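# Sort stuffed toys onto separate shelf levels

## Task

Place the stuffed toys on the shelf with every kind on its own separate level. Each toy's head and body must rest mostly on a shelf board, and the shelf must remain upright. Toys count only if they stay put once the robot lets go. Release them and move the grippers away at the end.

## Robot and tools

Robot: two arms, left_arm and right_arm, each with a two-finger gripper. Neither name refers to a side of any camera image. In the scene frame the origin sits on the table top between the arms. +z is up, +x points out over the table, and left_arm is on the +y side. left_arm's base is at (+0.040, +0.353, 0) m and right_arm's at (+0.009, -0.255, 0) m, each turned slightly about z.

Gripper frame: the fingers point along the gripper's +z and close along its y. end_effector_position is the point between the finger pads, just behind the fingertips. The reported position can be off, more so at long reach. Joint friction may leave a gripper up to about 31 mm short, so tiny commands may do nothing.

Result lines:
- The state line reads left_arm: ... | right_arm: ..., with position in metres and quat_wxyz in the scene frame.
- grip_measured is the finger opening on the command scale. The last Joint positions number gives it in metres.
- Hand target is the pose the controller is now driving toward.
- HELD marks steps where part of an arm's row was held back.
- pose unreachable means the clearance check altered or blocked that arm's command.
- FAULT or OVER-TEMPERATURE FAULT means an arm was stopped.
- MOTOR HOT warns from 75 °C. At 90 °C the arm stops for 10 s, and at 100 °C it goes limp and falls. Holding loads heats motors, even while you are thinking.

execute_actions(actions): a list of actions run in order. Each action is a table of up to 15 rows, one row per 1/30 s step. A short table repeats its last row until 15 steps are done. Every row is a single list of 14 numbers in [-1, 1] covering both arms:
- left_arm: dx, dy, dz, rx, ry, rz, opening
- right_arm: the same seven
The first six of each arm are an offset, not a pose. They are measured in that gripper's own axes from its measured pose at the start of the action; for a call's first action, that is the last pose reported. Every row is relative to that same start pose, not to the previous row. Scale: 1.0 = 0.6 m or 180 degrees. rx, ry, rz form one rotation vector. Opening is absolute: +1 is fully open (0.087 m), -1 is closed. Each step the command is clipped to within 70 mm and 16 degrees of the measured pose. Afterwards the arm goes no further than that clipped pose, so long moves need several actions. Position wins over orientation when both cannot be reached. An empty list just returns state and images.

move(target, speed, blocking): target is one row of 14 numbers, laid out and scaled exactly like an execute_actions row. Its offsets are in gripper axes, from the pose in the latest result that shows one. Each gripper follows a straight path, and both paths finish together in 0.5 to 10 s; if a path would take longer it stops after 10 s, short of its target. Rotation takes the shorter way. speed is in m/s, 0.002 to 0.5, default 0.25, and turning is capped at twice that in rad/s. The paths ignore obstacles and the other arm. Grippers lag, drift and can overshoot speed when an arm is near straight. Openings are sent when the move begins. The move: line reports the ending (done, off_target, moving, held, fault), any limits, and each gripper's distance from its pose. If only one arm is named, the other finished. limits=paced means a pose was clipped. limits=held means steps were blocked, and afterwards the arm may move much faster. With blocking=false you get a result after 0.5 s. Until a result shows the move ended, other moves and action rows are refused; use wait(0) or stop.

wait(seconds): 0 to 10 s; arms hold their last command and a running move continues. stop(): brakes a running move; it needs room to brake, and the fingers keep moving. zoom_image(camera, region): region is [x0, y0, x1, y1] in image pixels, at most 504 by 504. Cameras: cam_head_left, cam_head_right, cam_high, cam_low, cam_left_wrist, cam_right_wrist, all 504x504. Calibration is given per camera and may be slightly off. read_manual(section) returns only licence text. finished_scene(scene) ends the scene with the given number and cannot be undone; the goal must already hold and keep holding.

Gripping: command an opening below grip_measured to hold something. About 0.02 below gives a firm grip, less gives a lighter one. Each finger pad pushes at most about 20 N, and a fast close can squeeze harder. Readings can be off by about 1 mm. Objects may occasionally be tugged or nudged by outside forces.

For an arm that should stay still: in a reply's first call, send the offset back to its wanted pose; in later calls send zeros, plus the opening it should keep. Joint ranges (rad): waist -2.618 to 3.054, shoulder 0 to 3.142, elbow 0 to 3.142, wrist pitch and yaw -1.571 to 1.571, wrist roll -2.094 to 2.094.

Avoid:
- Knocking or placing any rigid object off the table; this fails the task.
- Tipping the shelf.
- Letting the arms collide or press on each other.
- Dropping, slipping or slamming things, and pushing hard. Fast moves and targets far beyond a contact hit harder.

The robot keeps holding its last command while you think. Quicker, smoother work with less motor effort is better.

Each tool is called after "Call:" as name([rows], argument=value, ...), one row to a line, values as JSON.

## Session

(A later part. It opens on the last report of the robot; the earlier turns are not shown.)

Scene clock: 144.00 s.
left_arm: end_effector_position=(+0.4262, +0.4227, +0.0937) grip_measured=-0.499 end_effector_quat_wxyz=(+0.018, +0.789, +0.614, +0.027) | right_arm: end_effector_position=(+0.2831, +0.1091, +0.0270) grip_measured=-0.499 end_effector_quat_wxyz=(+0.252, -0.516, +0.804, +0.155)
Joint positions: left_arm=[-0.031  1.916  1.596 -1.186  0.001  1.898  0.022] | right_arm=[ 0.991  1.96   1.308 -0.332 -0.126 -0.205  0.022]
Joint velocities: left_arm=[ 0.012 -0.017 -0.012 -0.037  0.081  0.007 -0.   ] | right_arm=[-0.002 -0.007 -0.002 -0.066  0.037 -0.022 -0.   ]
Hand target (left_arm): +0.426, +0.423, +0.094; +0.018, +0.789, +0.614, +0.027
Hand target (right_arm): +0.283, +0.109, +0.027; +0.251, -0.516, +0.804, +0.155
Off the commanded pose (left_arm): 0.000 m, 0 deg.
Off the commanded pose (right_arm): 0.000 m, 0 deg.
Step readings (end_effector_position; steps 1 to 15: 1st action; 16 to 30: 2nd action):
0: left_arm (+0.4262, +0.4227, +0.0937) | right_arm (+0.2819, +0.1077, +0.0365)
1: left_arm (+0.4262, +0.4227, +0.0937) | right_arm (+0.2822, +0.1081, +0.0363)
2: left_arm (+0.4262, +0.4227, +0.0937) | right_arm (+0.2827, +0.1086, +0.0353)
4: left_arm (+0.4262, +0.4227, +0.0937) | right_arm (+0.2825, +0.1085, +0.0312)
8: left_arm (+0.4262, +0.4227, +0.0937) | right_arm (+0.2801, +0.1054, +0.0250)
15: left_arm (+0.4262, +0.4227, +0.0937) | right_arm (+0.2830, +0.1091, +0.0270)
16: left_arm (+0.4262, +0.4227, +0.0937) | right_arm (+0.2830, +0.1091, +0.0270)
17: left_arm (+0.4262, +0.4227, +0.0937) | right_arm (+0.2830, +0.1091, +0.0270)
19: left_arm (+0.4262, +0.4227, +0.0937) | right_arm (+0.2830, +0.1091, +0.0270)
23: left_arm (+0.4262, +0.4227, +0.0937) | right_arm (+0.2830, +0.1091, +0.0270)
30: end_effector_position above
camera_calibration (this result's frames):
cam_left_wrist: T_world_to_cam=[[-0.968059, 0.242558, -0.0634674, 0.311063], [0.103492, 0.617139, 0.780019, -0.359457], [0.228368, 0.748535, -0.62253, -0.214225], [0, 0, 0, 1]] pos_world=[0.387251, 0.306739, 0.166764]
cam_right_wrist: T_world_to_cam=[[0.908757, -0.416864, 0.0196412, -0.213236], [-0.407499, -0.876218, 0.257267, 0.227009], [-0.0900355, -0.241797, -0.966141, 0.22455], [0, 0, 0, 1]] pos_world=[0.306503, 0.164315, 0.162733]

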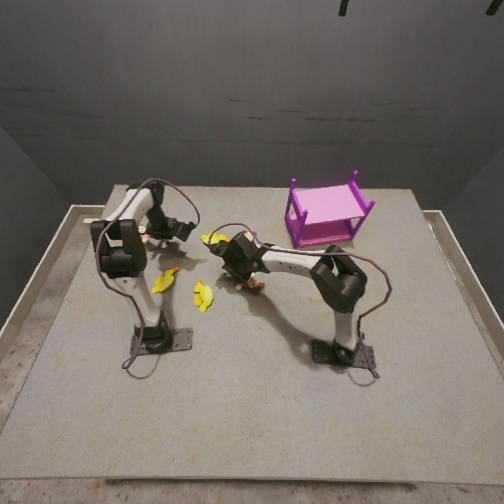

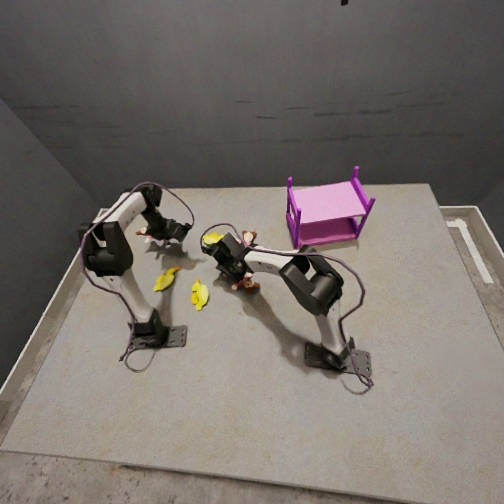

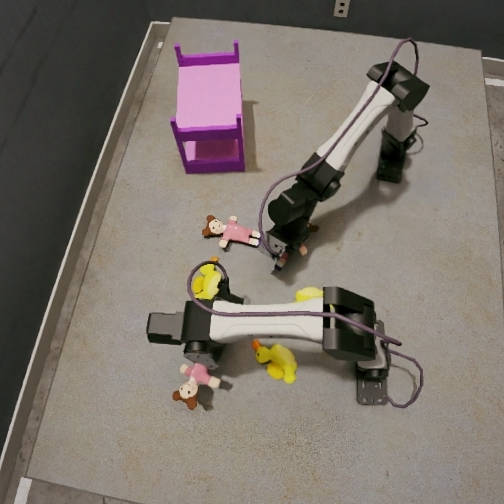

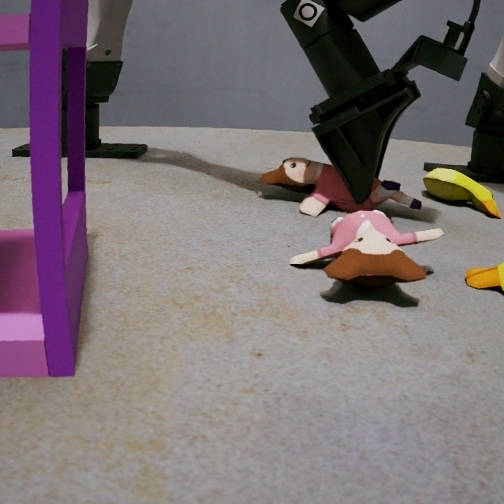

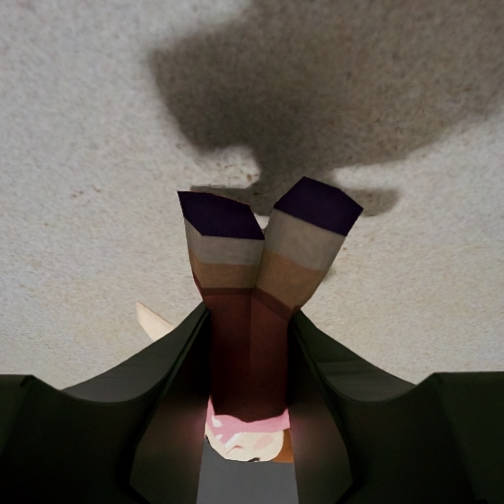

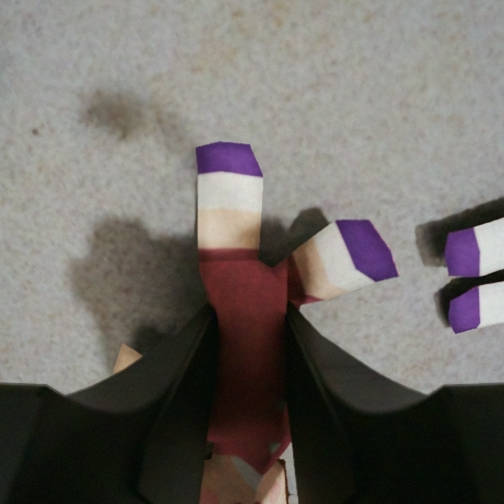

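Call:
move(target=[-0.6757,-0.1335,0.0178,0,0,0.06,-0.5, 0.172,-0.3197,-0.625,0.183,-0.0531,0.2253,-0.5], speed=0.3)

Scene clock: 156.67 s.
left_arm: end_effector_position=(+0.2446, +0.0472, +0.0769) grip_measured=-0.499 end_effector_quat_wxyz=(+0.031, +0.846, +0.532, +0.016) | right_arm: end_effector_position=(+0.3289, -0.2411, +0.2857) grip_measured=-0.500 end_effector_quat_wxyz=(+0.387, -0.107, +0.915, +0.032)
Joint positions: left_arm=[-1.2    1.98   1.622 -1.153 -0.037  0.931  0.022] | right_arm=[ 0.078  1.307  1.572 -1.048 -0.153 -0.184  0.022]
Joint velocities: left_arm=[ 0.007 -0.007  0.007 -0.022  0.037 -0.007 -0.001] | right_arm=[-0.002 -0.007  0.002 -0.095 -0.066 -0.051 -0.001]
Hand target (left_arm): +0.247, +0.048, +0.075; +0.024, +0.843, +0.537, +0.022
Hand target (right_arm): +0.333, -0.243, +0.281; +0.377, -0.106, +0.919, +0.034
Off the commanded pose (left_arm): 0.009 m, 2 deg.
Off the commanded pose (right_arm): 0.006 m, 2 deg.
move: done
camera_calibration (this result's frames):
cam_left_wrist: T_world_to_cam=[[-0.900355, 0.429288, -0.0712242, 0.200532], [0.228163, 0.605084, 0.762768, -0.12436], [0.370543, 0.670511, -0.642738, 0.0682768], [0, 0, 0, 1]] pos_world=[0.183625, -0.0566178, 0.153025]
cam_right_wrist: T_world_to_cam=[[0.222084, -0.974457, 0.0333588, -0.318503], [-0.973592, -0.219771, 0.0618062, 0.272571], [-0.0528961, -0.0462041, -0.997531, 0.437861], [0, 0, 0, 1]] pos_world=[0.359269, -0.230233, 0.430558]

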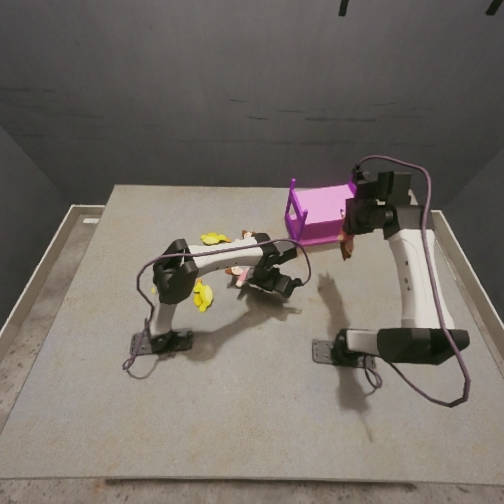

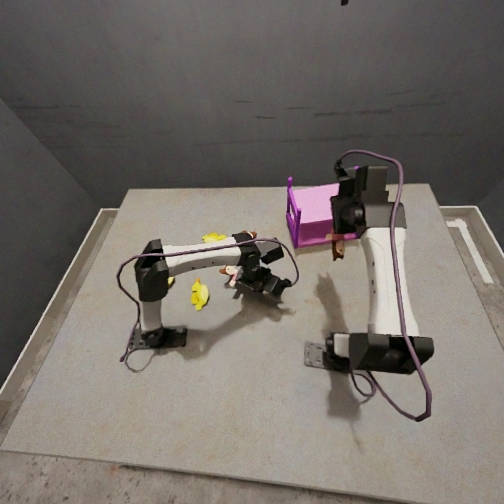

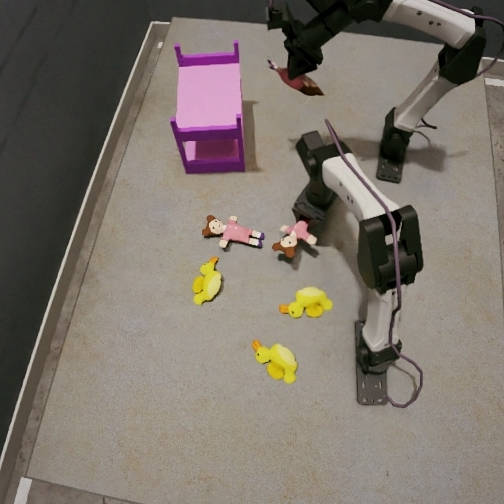

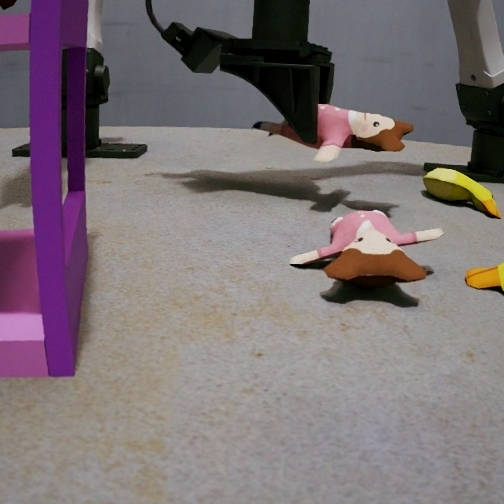

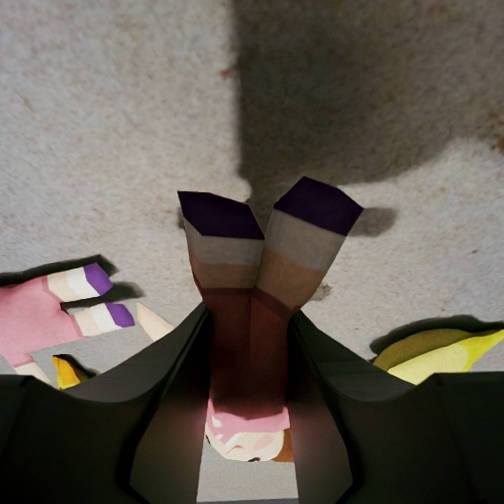

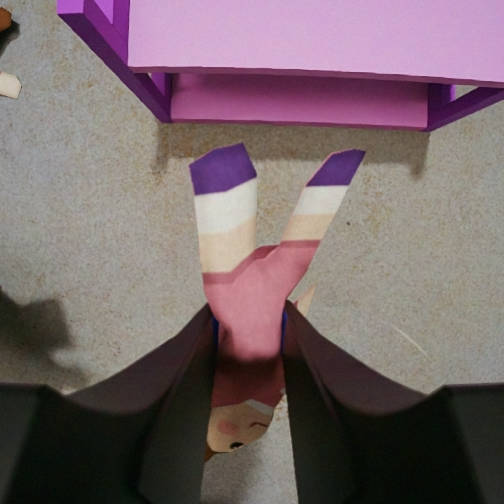

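Call:
move(target=[0,0,0.108,0,0,0,-0.5, -0.2137,-0.099,0.318,0,-0.022,0,-0.5], speed=0.2)

Scene clock: 165.60 s.
left_arm: end_effector_position=(+0.2500, +0.0370, +0.0244) grip_measured=-0.499 end_effector_quat_wxyz=(+0.049, +0.845, +0.532, +0.015) | right_arm: end_effector_position=(+0.5602, -0.2423, +0.2446) grip_measured=-0.500 end_effector_quat_wxyz=(+0.422, -0.111, +0.899, +0.034)
Joint positions: left_arm=[-1.2    2.034  1.488 -0.93  -0.037  0.93   0.022] | right_arm=[ 0.078  2.11   2.266 -0.863 -0.167 -0.185  0.022]
Joint velocities: left_arm=[ 0.012  0.022 -0.012  0.022 -0.022 -0.051 -0.   ] | right_arm=[ 0.002 -0.002  0.017 -0.022 -0.066 -0.037 -0.   ]
Hand target (left_arm): +0.248, +0.045, +0.012; +0.031, +0.846, +0.532, +0.016
Hand target (right_arm): +0.562, -0.248, +0.242; +0.419, -0.105, +0.901, +0.036
Off the commanded pose (left_arm): 0.015 m, 2 deg.
Off the commanded pose (right_arm): 0.008 m, 1 deg.
move: off_target (left_arm)
camera_calibration (this result's frames):
cam_left_wrist: T_world_to_cam=[[-0.899627, 0.425279, -0.0990379, 0.206635], [0.214878, 0.628612, 0.747445, -0.0765491], [0.380129, 0.651141, -0.6569, 0.0380538], [0, 0, 0, 1]] pos_world=[0.187878, -0.0645362, 0.102678]
cam_right_wrist: T_world_to_cam=[[0.229755, -0.972297, 0.0430215, -0.375751], [-0.972952, -0.230551, -0.0144988, 0.515713], [0.0240158, -0.0385267, -0.998969, 0.368176], [0, 0, 0, 1]] pos_world=[0.579253, -0.232259, 0.391439]

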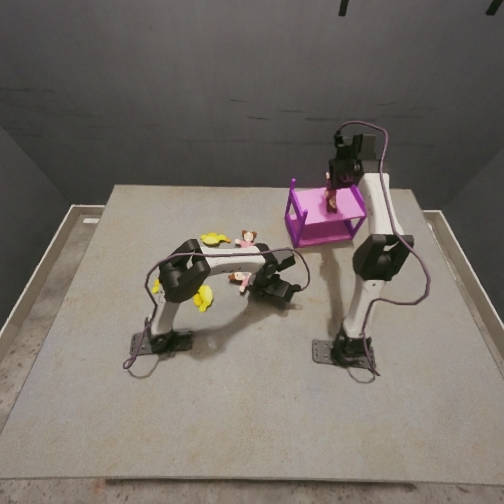

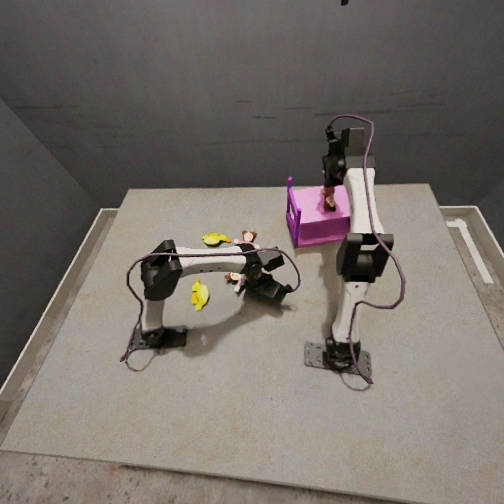

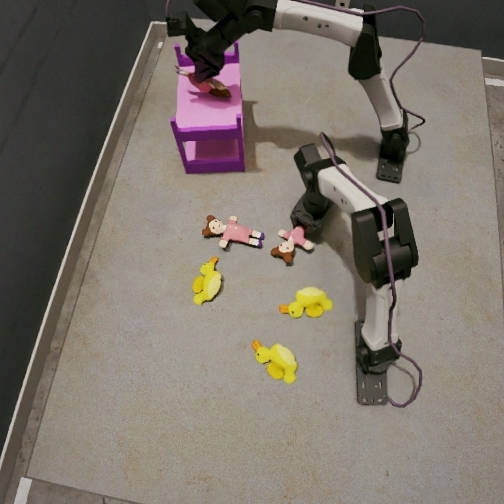

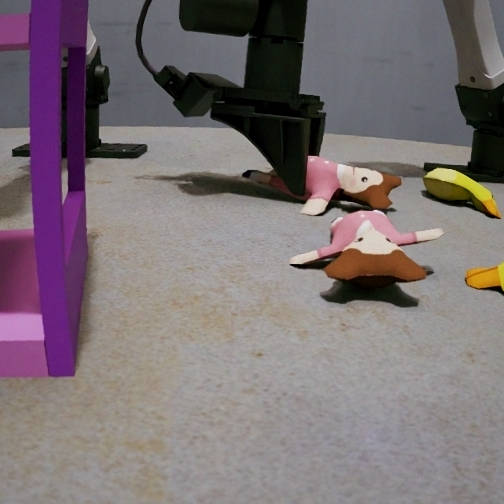

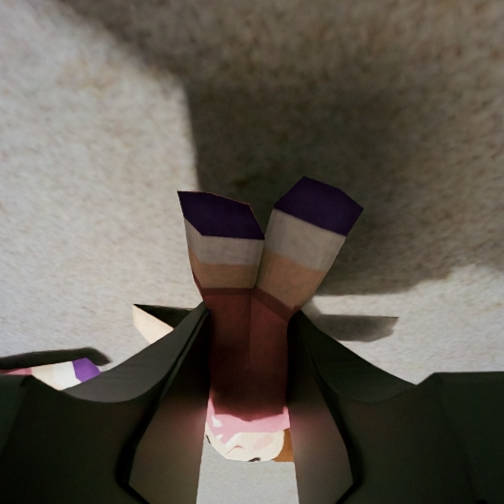

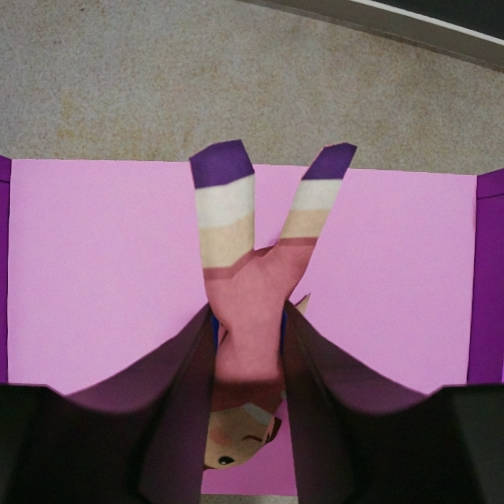

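Call:
move(target=[0,0,0,0,0,0,1, 0.06,0,0.05,0,0.04,0,-0.5], speed=0.1)

Scene clock: 168.67 s.
left_arm: end_effector_position=(+0.2501, +0.0368, +0.0244) grip_measured=+0.991 end_effector_quat_wxyz=(+0.049, +0.845, +0.532, +0.015) | right_arm: end_effector_position=(+0.5608, -0.2461, +0.2047) grip_measured=-0.500 end_effector_quat_wxyz=(+0.377, -0.109, +0.919, +0.029)
Joint positions: left_arm=[-1.2    2.034  1.488 -0.93  -0.037  0.93   0.087] | right_arm=[ 0.078  2.175  2.266 -0.898 -0.147 -0.192  0.022]
Joint velocities: left_arm=[ 0.002  0.012 -0.007  0.007 -0.022 -0.11  -0.001] | right_arm=[ 0.007 -0.002 -0.012  0.051 -0.051  0.066 -0.   ]
Hand target (left_arm): +0.250, +0.037, +0.024; +0.049, +0.845, +0.532, +0.015
Hand target (right_arm): +0.560, -0.243, +0.198; +0.365, -0.114, +0.923, +0.027
Off the commanded pose (left_arm): 0.000 m, 0 deg.
Off the commanded pose (right_arm): 0.007 m, 2 deg.
move: done
camera_calibration (this result's frames):
cam_left_wrist: T_world_to_cam=[[-0.899592, 0.425212, -0.0996431, 0.206794], [0.214614, 0.629118, 0.747096, -0.0764053], [0.380361, 0.650697, -0.657206, 0.0380953], [0, 0, 0, 1]] pos_world=[0.187938, -0.0646519, 0.102724]
cam_right_wrist: T_world_to_cam=[[0.224475, -0.973736, 0.0380707, -0.374299], [-0.971626, -0.220659, 0.085163, 0.496152], [-0.0745256, -0.0561074, -0.995639, 0.378372], [0, 0, 0, 1]] pos_world=[0.594294, -0.233758, 0.348718]

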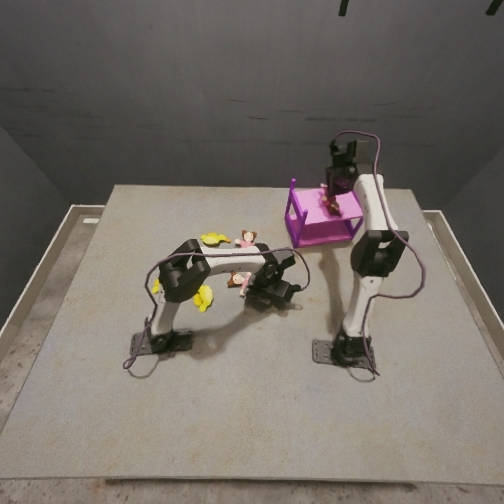

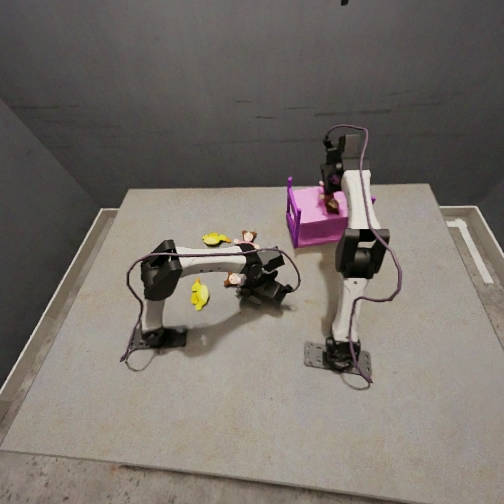

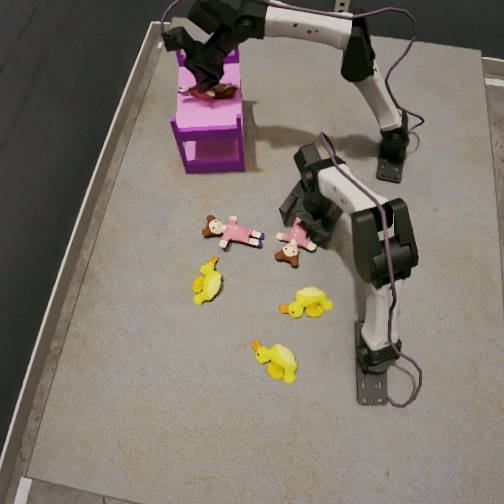

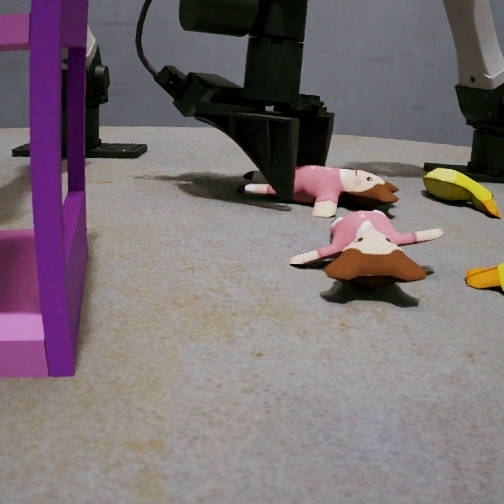

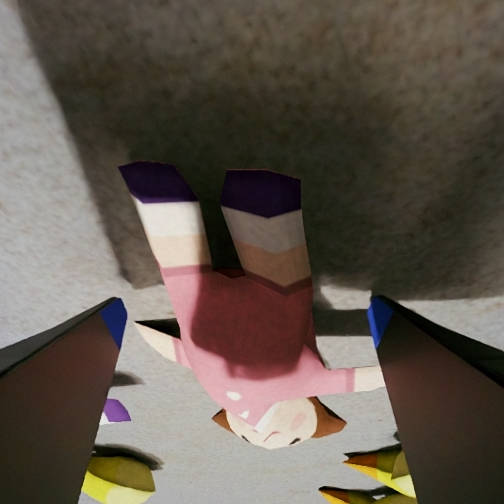

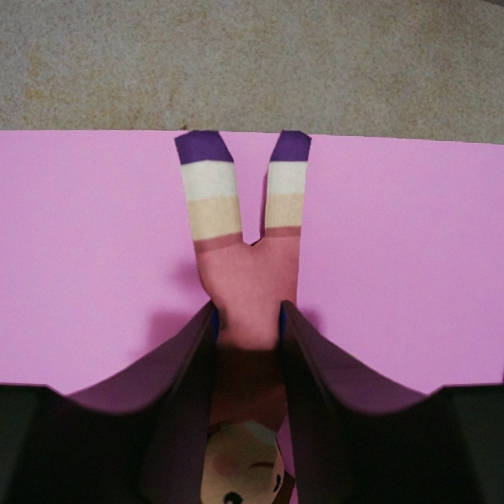

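Call:
move(target=[0,0,-0.15,0,0,0,1, 0,0,0,0,0,0,1], speed=0.2)

Scene clock: 173.80 s.
left_arm: end_effector_position=(+0.2463, +0.0441, +0.1139) grip_measured=+0.991 end_effector_quat_wxyz=(+0.054, +0.845, +0.532, +0.014) | right_arm: end_effector_position=(+0.5608, -0.2462, +0.2047) grip_measured=+1.000 end_effector_quat_wxyz=(+0.377, -0.109, +0.919, +0.029)
Joint positions: left_arm=[-1.2    1.94   1.714 -1.239 -0.037  0.93   0.087] | right_arm=[ 0.078  2.175  2.266 -0.898 -0.147 -0.193  0.087]
Joint velocities: left_arm=[ 0.007 -0.012  0.012 -0.037  0.022 -0.007 -0.   ] | right_arm=[-0.002  0.012  0.012  0.051  0.022  0.051  0.   ]
Hand target (left_arm): +0.244, +0.044, +0.114; +0.049, +0.845, +0.532, +0.015
Hand target (right_arm): +0.561, -0.246, +0.205; +0.377, -0.109, +0.919, +0.029
Off the commanded pose (left_arm): 0.003 m, 1 deg.
Off the commanded pose (right_arm): 0.000 m, 0 deg.
move: done
camera_calibration (this result's frames):
cam_left_wrist: T_world_to_cam=[[-0.89906, 0.424191, -0.108413, 0.210113], [0.210802, 0.636419, 0.741979, -0.145869], [0.383737, 0.64423, -0.661599, 0.0936066], [0, 0, 0, 1]] pos_world=[0.183733, -0.0565986, 0.192941]
cam_right_wrist: T_world_to_cam=[[0.224482, -0.973713, 0.0386045, -0.374488], [-0.971628, -0.220622, 0.0852353, 0.496137], [-0.0744778, -0.056643, -0.995613, 0.378199], [0, 0, 0, 1]] pos_world=[0.594294, -0.233763, 0.348708]

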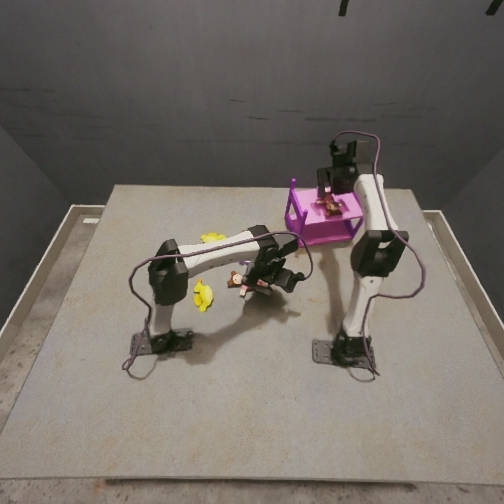

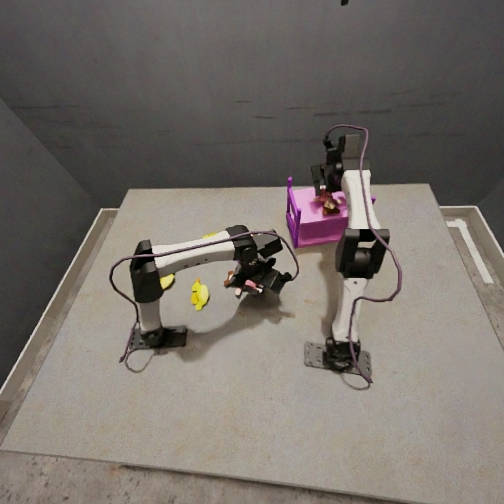

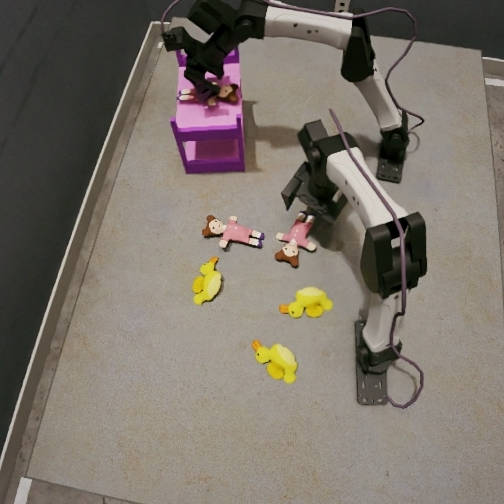

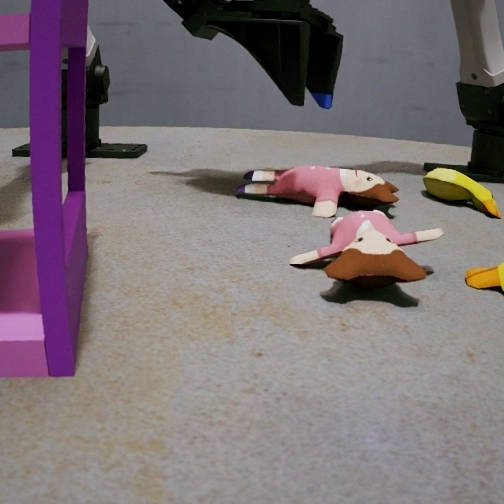

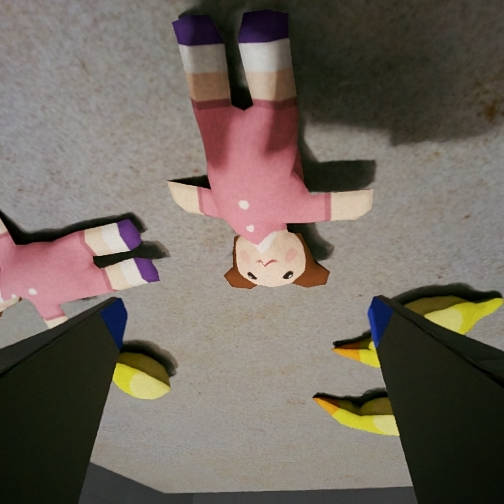

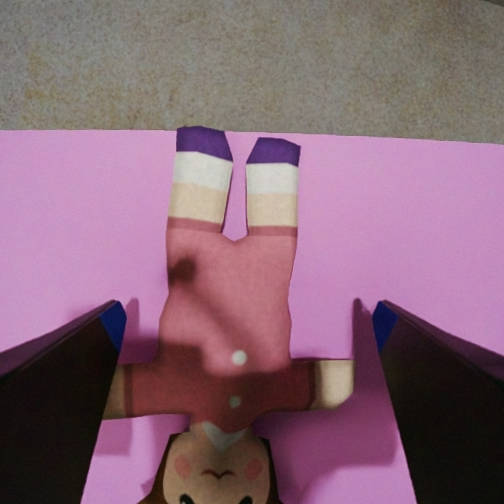

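Call:
move(target=[0.4997,-0.2303,-0.0417,0.0205,0.0328,-0.4474,1, 0,0,-0.27,0,0,0,1], speed=0.4)

Scene clock: 182.97 s.
left_arm: end_effector_position=(+0.2593, +0.3747, +0.1187) grip_measured=+0.991 end_effector_quat_wxyz=(+0.013, +0.299, +0.954, +0.014) | right_arm: end_effector_position=(+0.4560, -0.2658, +0.3109) grip_measured=+1.000 end_effector_quat_wxyz=(+0.368, -0.110, +0.923, +0.030)
Joint positions: left_arm=[-0.131  1.468  1.199 -1.268 -0.019  0.587  0.087] | right_arm=[ 0.019  1.944  2.405 -1.294 -0.188 -0.24   0.087]
Joint velocities: left_arm=[-0.002  0.002 -0.017  0.007  0.022 -0.022 -0.   ] | right_arm=[ 0.027 -0.007  0.002 -0.081  0.022  0.081  0.   ]
Hand target (left_arm): +0.253, +0.376, +0.116; -0.001, +0.301, +0.954, +0.010
Hand target (right_arm): +0.451, -0.270, +0.321; +0.376, -0.109, +0.920, +0.028
Off the commanded pose (left_arm): 0.010 m, 2 deg.
Off the commanded pose (right_arm): 0.012 m, 1 deg.
move: off_target (right_arm)
camera_calibration (this result's frames):
cam_left_wrist: T_world_to_cam=[[-0.567422, -0.822656, -0.0356262, 0.454656], [-0.552332, 0.348166, 0.757436, -0.0584839], [-0.610705, 0.449463, -0.651937, 0.208487], [0, 0, 0, 1]] pos_world=[0.353003, 0.300681, 0.196416]
cam_right_wrist: T_world_to_cam=[[0.228054, -0.973024, 0.034873, -0.374417], [-0.969191, -0.223441, 0.103647, 0.373327], [-0.0930586, -0.0574356, -0.994003, 0.482812], [0, 0, 0, 1]] pos_world=[0.492142, -0.253169, 0.454279]

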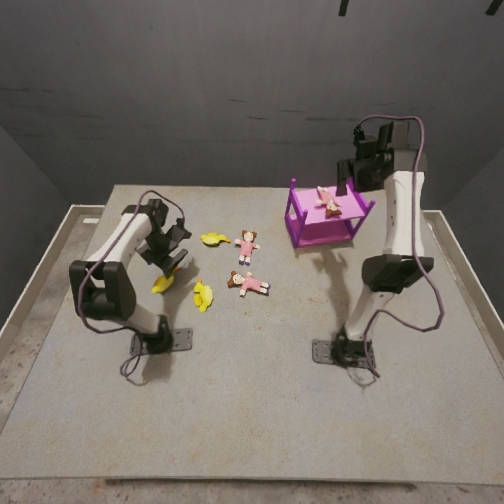

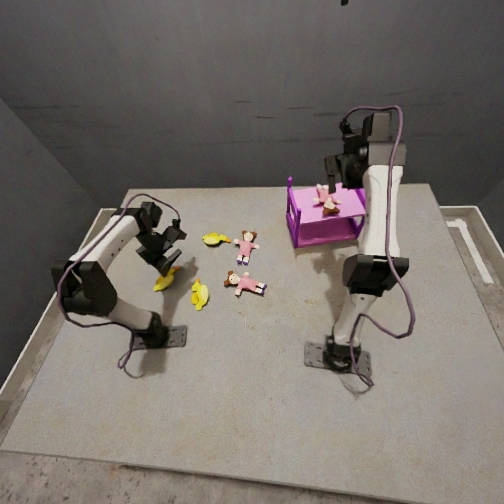

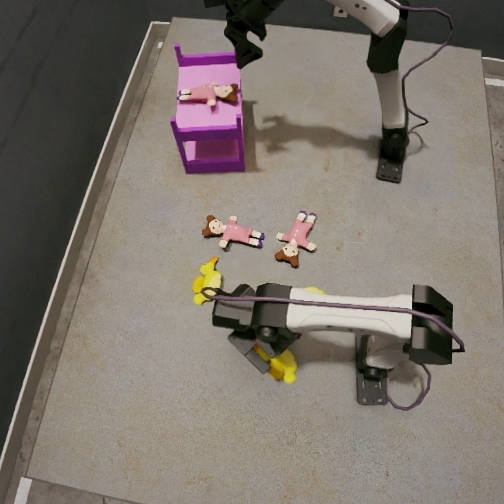

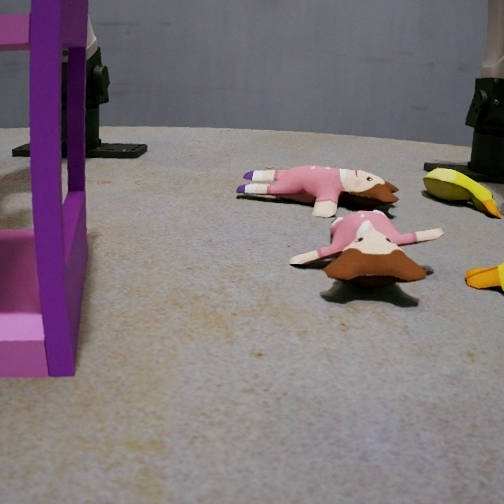

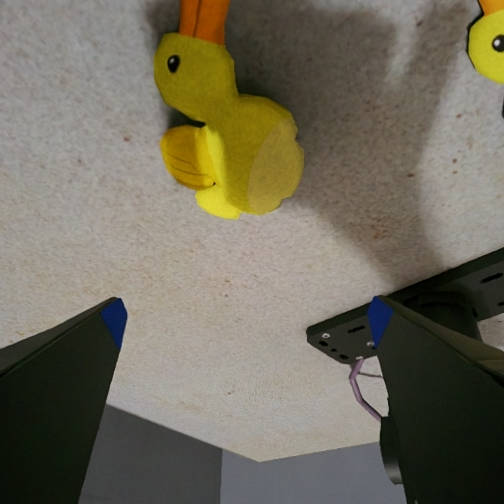

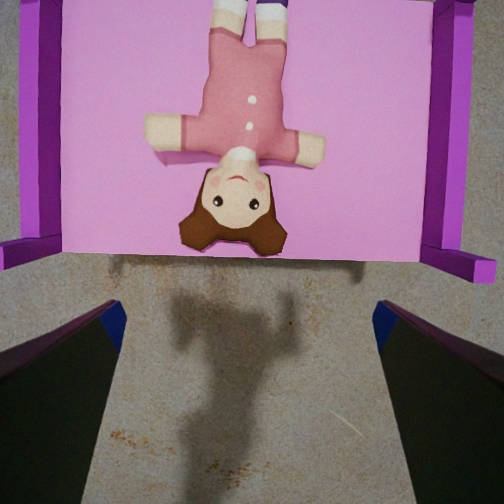

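Call:
move(target=[0,0.007,0.18,0,0,0,1, 0.42,0.4975,0.059,-0.2234,0.0126,-0.24,1], speed=0.35)

Scene clock: 195.63 s.
left_arm: end_effector_position=(+0.2744, +0.3771, +0.0202) grip_measured=+0.991 end_effector_quat_wxyz=(+0.030, +0.299, +0.954, +0.019) | right_arm: end_effector_position=(+0.2379, -0.0110, +0.1184) grip_measured=+1.000 end_effector_quat_wxyz=(+0.288, -0.547, +0.759, +0.205)
Joint positions: left_arm=[-0.12   1.58   0.904 -0.826 -0.019  0.598  0.087] | right_arm=[ 0.779  1.362  0.983 -0.549 -0.357 -0.444  0.087]
Joint velocities: left_arm=[-0.002  0.012  0.002  0.022 -0.081 -0.037 -0.   ] | right_arm=[-0.017 -0.017  0.002  0.095 -0.037  0.037  0.   ]
Hand target (left_arm): +0.266, +0.379, +0.011; +0.013, +0.299, +0.954, +0.014
Hand target (right_arm): +0.234, -0.010, +0.112; +0.283, -0.552, +0.757, +0.206
Off the commanded pose (left_arm): 0.013 m, 2 deg.
Off the commanded pose (right_arm): 0.015 m, 2 deg.
move: off_target (left_arm, right_arm)
camera_calibration (this result's frames):
cam_left_wrist: T_world_to_cam=[[-0.56578, -0.822665, -0.055812, 0.461673], [-0.578995, 0.348181, 0.737248, 0.0313124], [-0.587076, 0.449435, -0.673313, 0.146324], [0, 0, 0, 1]] pos_world=[0.365238, 0.303136, 0.101204]
cam_right_wrist: T_world_to_cam=[[0.949027, -0.314863, 0.0144856, -0.231918], [-0.313812, -0.939559, 0.136932, 0.0711076], [-0.0295048, -0.134498, -0.990475, 0.269419], [0, 0, 0, 1]] pos_world=[0.25036, 0.0300236, 0.260475]

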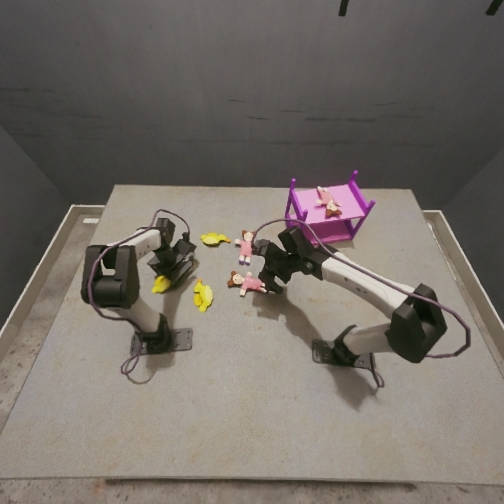

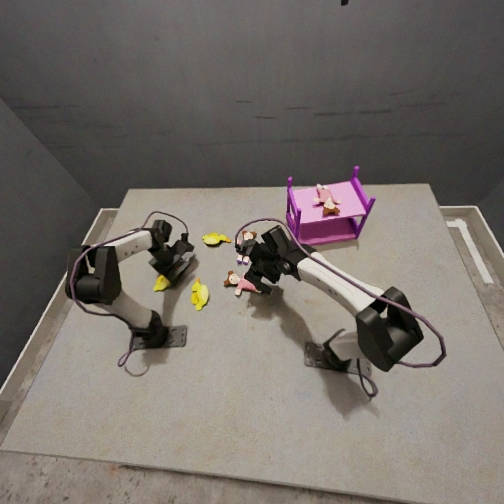

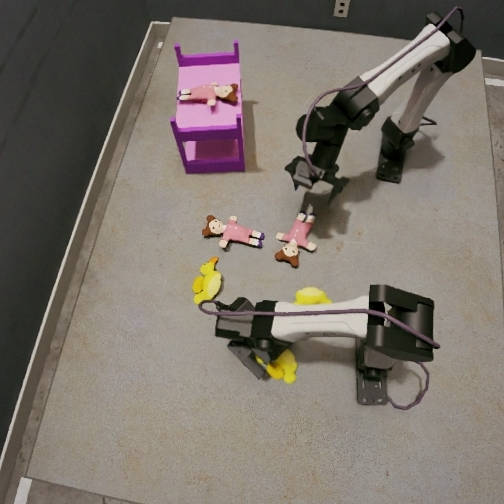

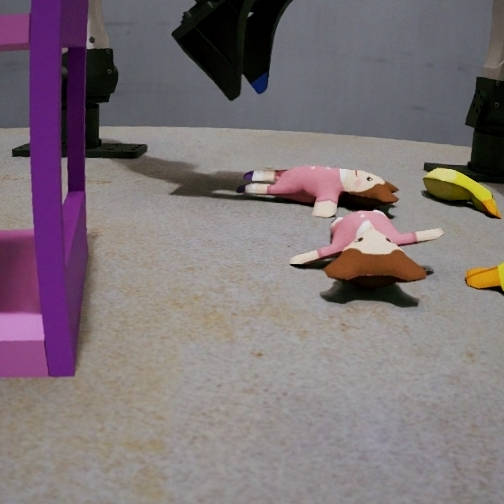

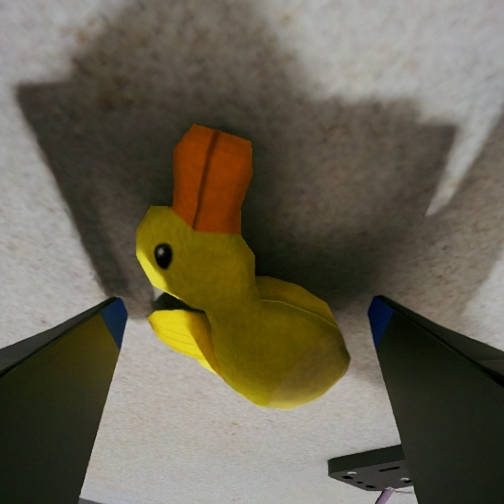

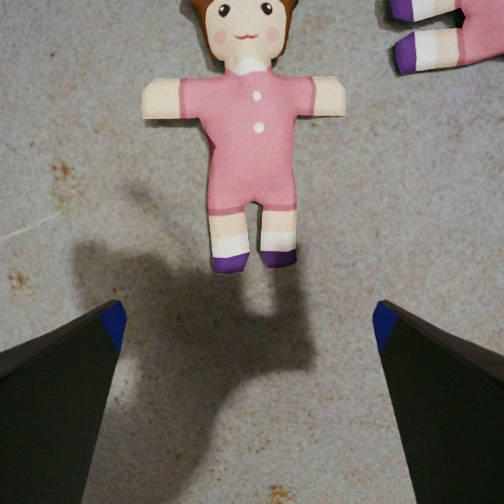

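Call:
move(target=[0.05,0,0,0,0,0,1, 0.046,-0.005,0.195,0,0,0,1], speed=0.15)

Scene clock: 200.33 s.
left_arm: end_effector_position=(+0.2580, +0.3938, +0.0219) grip_measured=+0.991 end_effector_quat_wxyz=(+0.035, +0.299, +0.953, +0.023) | right_arm: end_effector_position=(+0.2642, +0.0439, +0.0232) grip_measured=+1.000 end_effector_quat_wxyz=(+0.301, -0.545, +0.755, +0.208)
Joint positions: left_arm=[-0.055  1.503  0.838 -0.823 -0.019  0.663  0.087] | right_arm=[ 0.86   1.696  0.875 -0.057 -0.309 -0.372  0.087]
Joint velocities: left_arm=[-0.012 -0.002  0.007  0.022  0.11  -0.11   0.   ] | right_arm=[-0.007 -0.002 -0.017  0.037 -0.007 -0.037  0.   ]
Hand target (left_arm): +0.250, +0.395, +0.019; +0.029, +0.299, +0.954, +0.020
Hand target (right_arm): +0.257, +0.042, +0.012; +0.288, -0.547, +0.759, +0.205
Off the commanded pose (left_arm): 0.009 m, 1 deg.
Off the commanded pose (right_arm): 0.012 m, 2 deg.
move: off_target (right_arm)
camera_calibration (this result's frames):
cam_left_wrist: T_world_to_cam=[[-0.564569, -0.822673, -0.0668625, 0.46617], [-0.588003, 0.344027, 0.732051, 0.0187887], [-0.579236, 0.452608, -0.677961, 0.127187], [0, 0, 0, 1]] pos_world=[0.347904, 0.319476, 0.103643]
cam_right_wrist: T_world_to_cam=[[0.947935, -0.317546, 0.0241591, -0.238037], [-0.318214, -0.941455, 0.111366, 0.145836], [-0.012619, -0.113255, -0.993486, 0.177953], [0, 0, 0, 1]] pos_world=[0.274296, 0.0818642, 0.166303]

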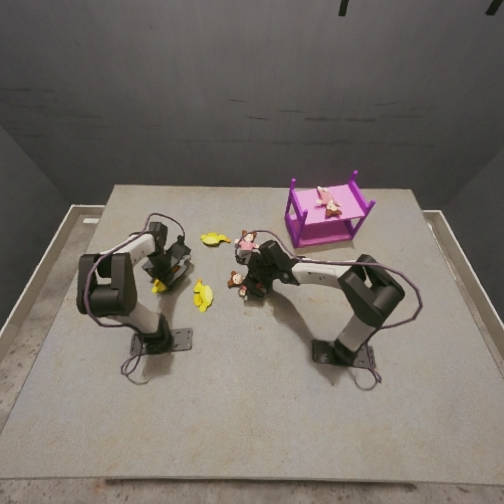

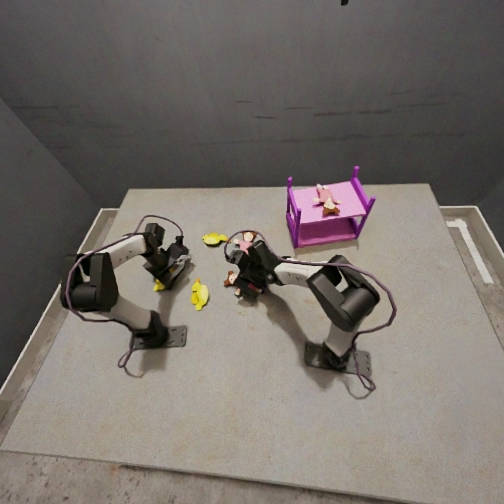

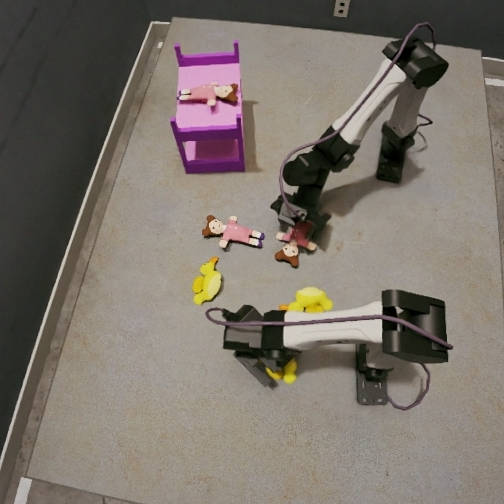

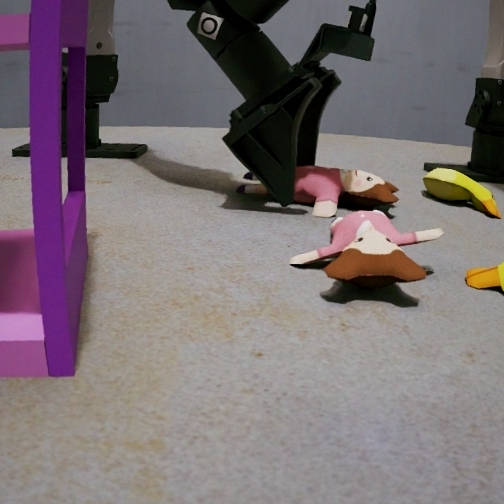

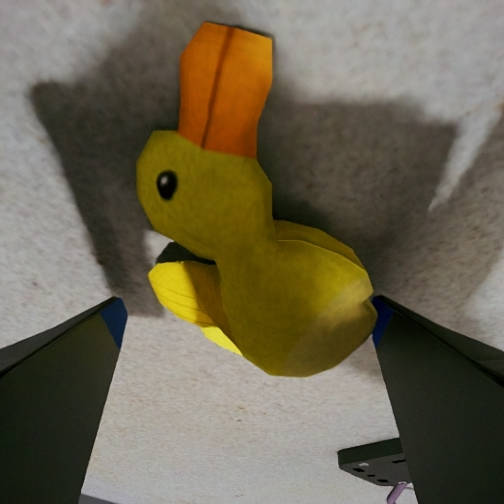

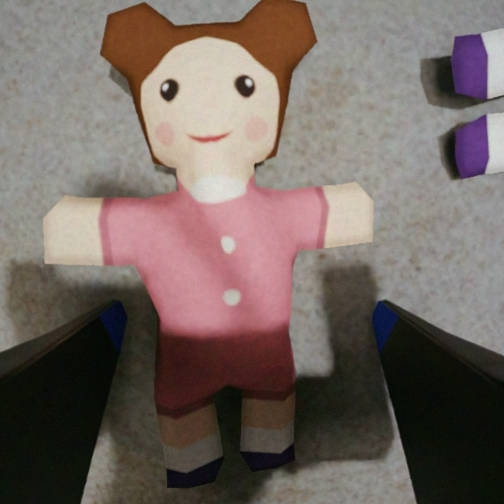

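Close both.

Call:
execute_actions([
  [[0,0,0,0,0,0,0.8, 0,0,0,0,0,0,0.8],[0,0,0,0,0,0,0.65, 0,0,0,0,0,0,0.6],[0,0,0,0,0,0,0.5, 0,0,0,0,0,0,0.45],[0,0,0,0,0,0,0.4, 0,0,0,0,0,0,0.3],[0,0,0,0,0,0,0.3, 0,0,0,0,0,0,0.2],[0,0,0,0,0,0,0.2, 0,0,0,0,0,0,0.1],[0,0,0,0,0,0,0.1, 0,0,0,0,0,0,0],[0,0,0,0,0,0,0, 0,0,0,0,0,0,-0.1],[0,0,0,0,0,0,-0.1, 0,0,0,0,0,0,-0.2],[0,0,0,0,0,0,-0.2, 0,0,0,0,0,0,-0.3],[0,0,0,0,0,0,-0.3, 0,0,0,0,0,0,-0.4],[0,0,0,0,0,0,-0.4, 0,0,0,0,0,0,-0.45]],
])

Scene clock: 206.97 s.
left_arm: end_effector_position=(+0.2579, +0.3940, +0.0219) grip_measured=-0.398 end_effector_quat_wxyz=(+0.035, +0.299, +0.953, +0.024) | right_arm: end_effector_position=(+0.2644, +0.0444, +0.0235) grip_measured=-0.448 end_effector_quat_wxyz=(+0.302, -0.545, +0.754, +0.208)
Joint positions: left_arm=[-0.055  1.503  0.838 -0.823 -0.02   0.663  0.026] | right_arm=[ 0.86   1.696  0.875 -0.055 -0.31  -0.372  0.024]
Joint velocities: left_arm=[ 0.007 -0.007  0.002  0.022  0.007 -0.051 -0.001] | right_arm=[-0.002 -0.017 -0.017 -0.007 -0.037 -0.037 -0.001]
Hand target (left_arm): +0.258, +0.394, +0.022; +0.035, +0.298, +0.953, +0.023
Hand target (right_arm): +0.264, +0.044, +0.023; +0.301, -0.545, +0.755, +0.208
Off the commanded pose (left_arm): 0.000 m, 0 deg.
Off the commanded pose (right_arm): 0.001 m, 0 deg.
Step readings (end_effector_position):
0: left_arm (+0.2580, +0.3938, +0.0219) | right_arm (+0.2645, +0.0441, +0.0234)
1: left_arm (+0.2580, +0.3938, +0.0219) | right_arm (+0.2645, +0.0441, +0.0234)
2: left_arm (+0.2580, +0.3938, +0.0219) | right_arm (+0.2645, +0.0441, +0.0234)
4: left_arm (+0.2580, +0.3938, +0.0219) | right_arm (+0.2645, +0.0441, +0.0234)
8: left_arm (+0.2580, +0.3938, +0.0219) | right_arm (+0.2645, +0.0441, +0.0234)
15: end_effector_position above
camera_calibration (this result's frames):
cam_left_wrist: T_world_to_cam=[[-0.56452, -0.822658, -0.0674634, 0.466271], [-0.587994, 0.343434, 0.732336, 0.0189463], [-0.579293, 0.453087, -0.677593, 0.126954], [0, 0, 0, 1]] pos_world=[0.347903, 0.319553, 0.103605]
cam_right_wrist: T_world_to_cam=[[0.947977, -0.317399, 0.0244386, -0.238155], [-0.318127, -0.941753, 0.109074, 0.14632], [-0.0116048, -0.111174, -0.993733, 0.177962], [0, 0, 0, 1]] pos_world=[0.274379, 0.0819918, 0.166707]

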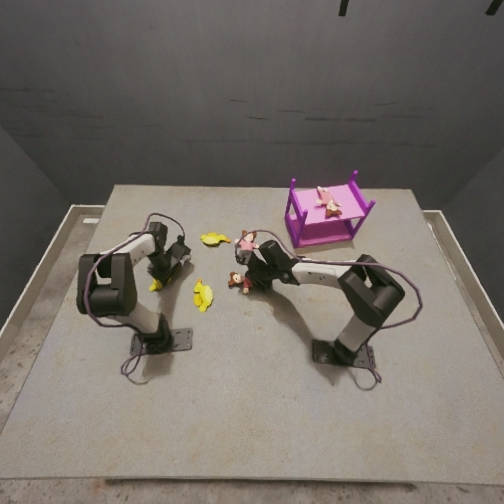

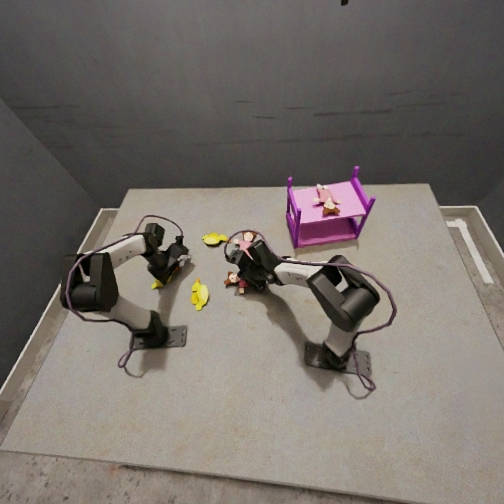

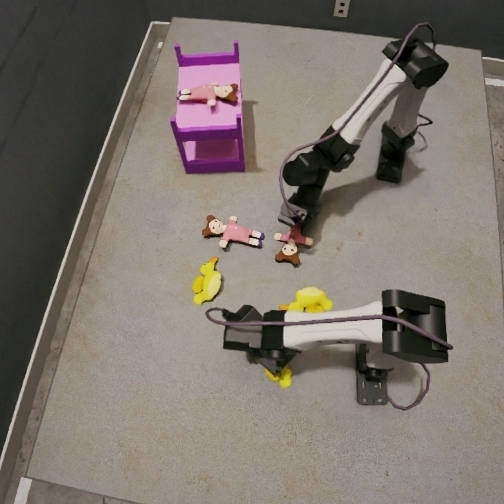

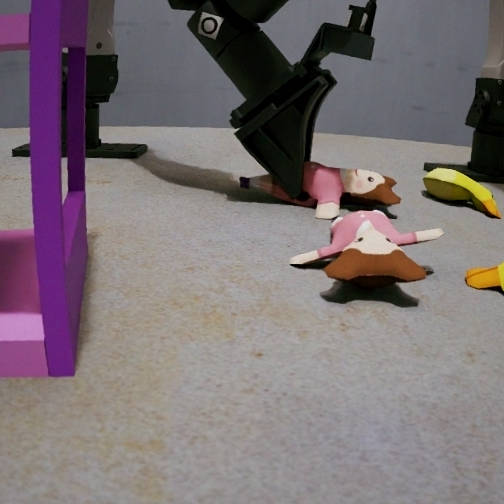

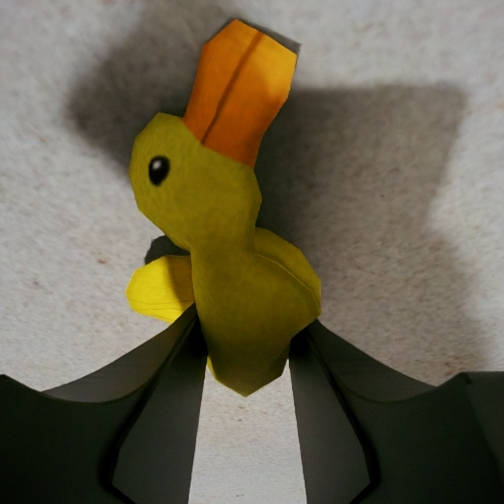

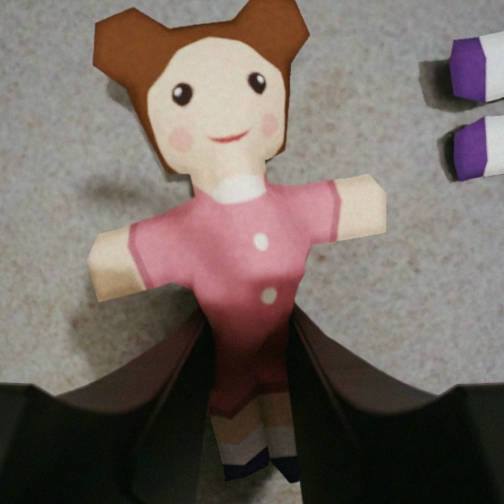

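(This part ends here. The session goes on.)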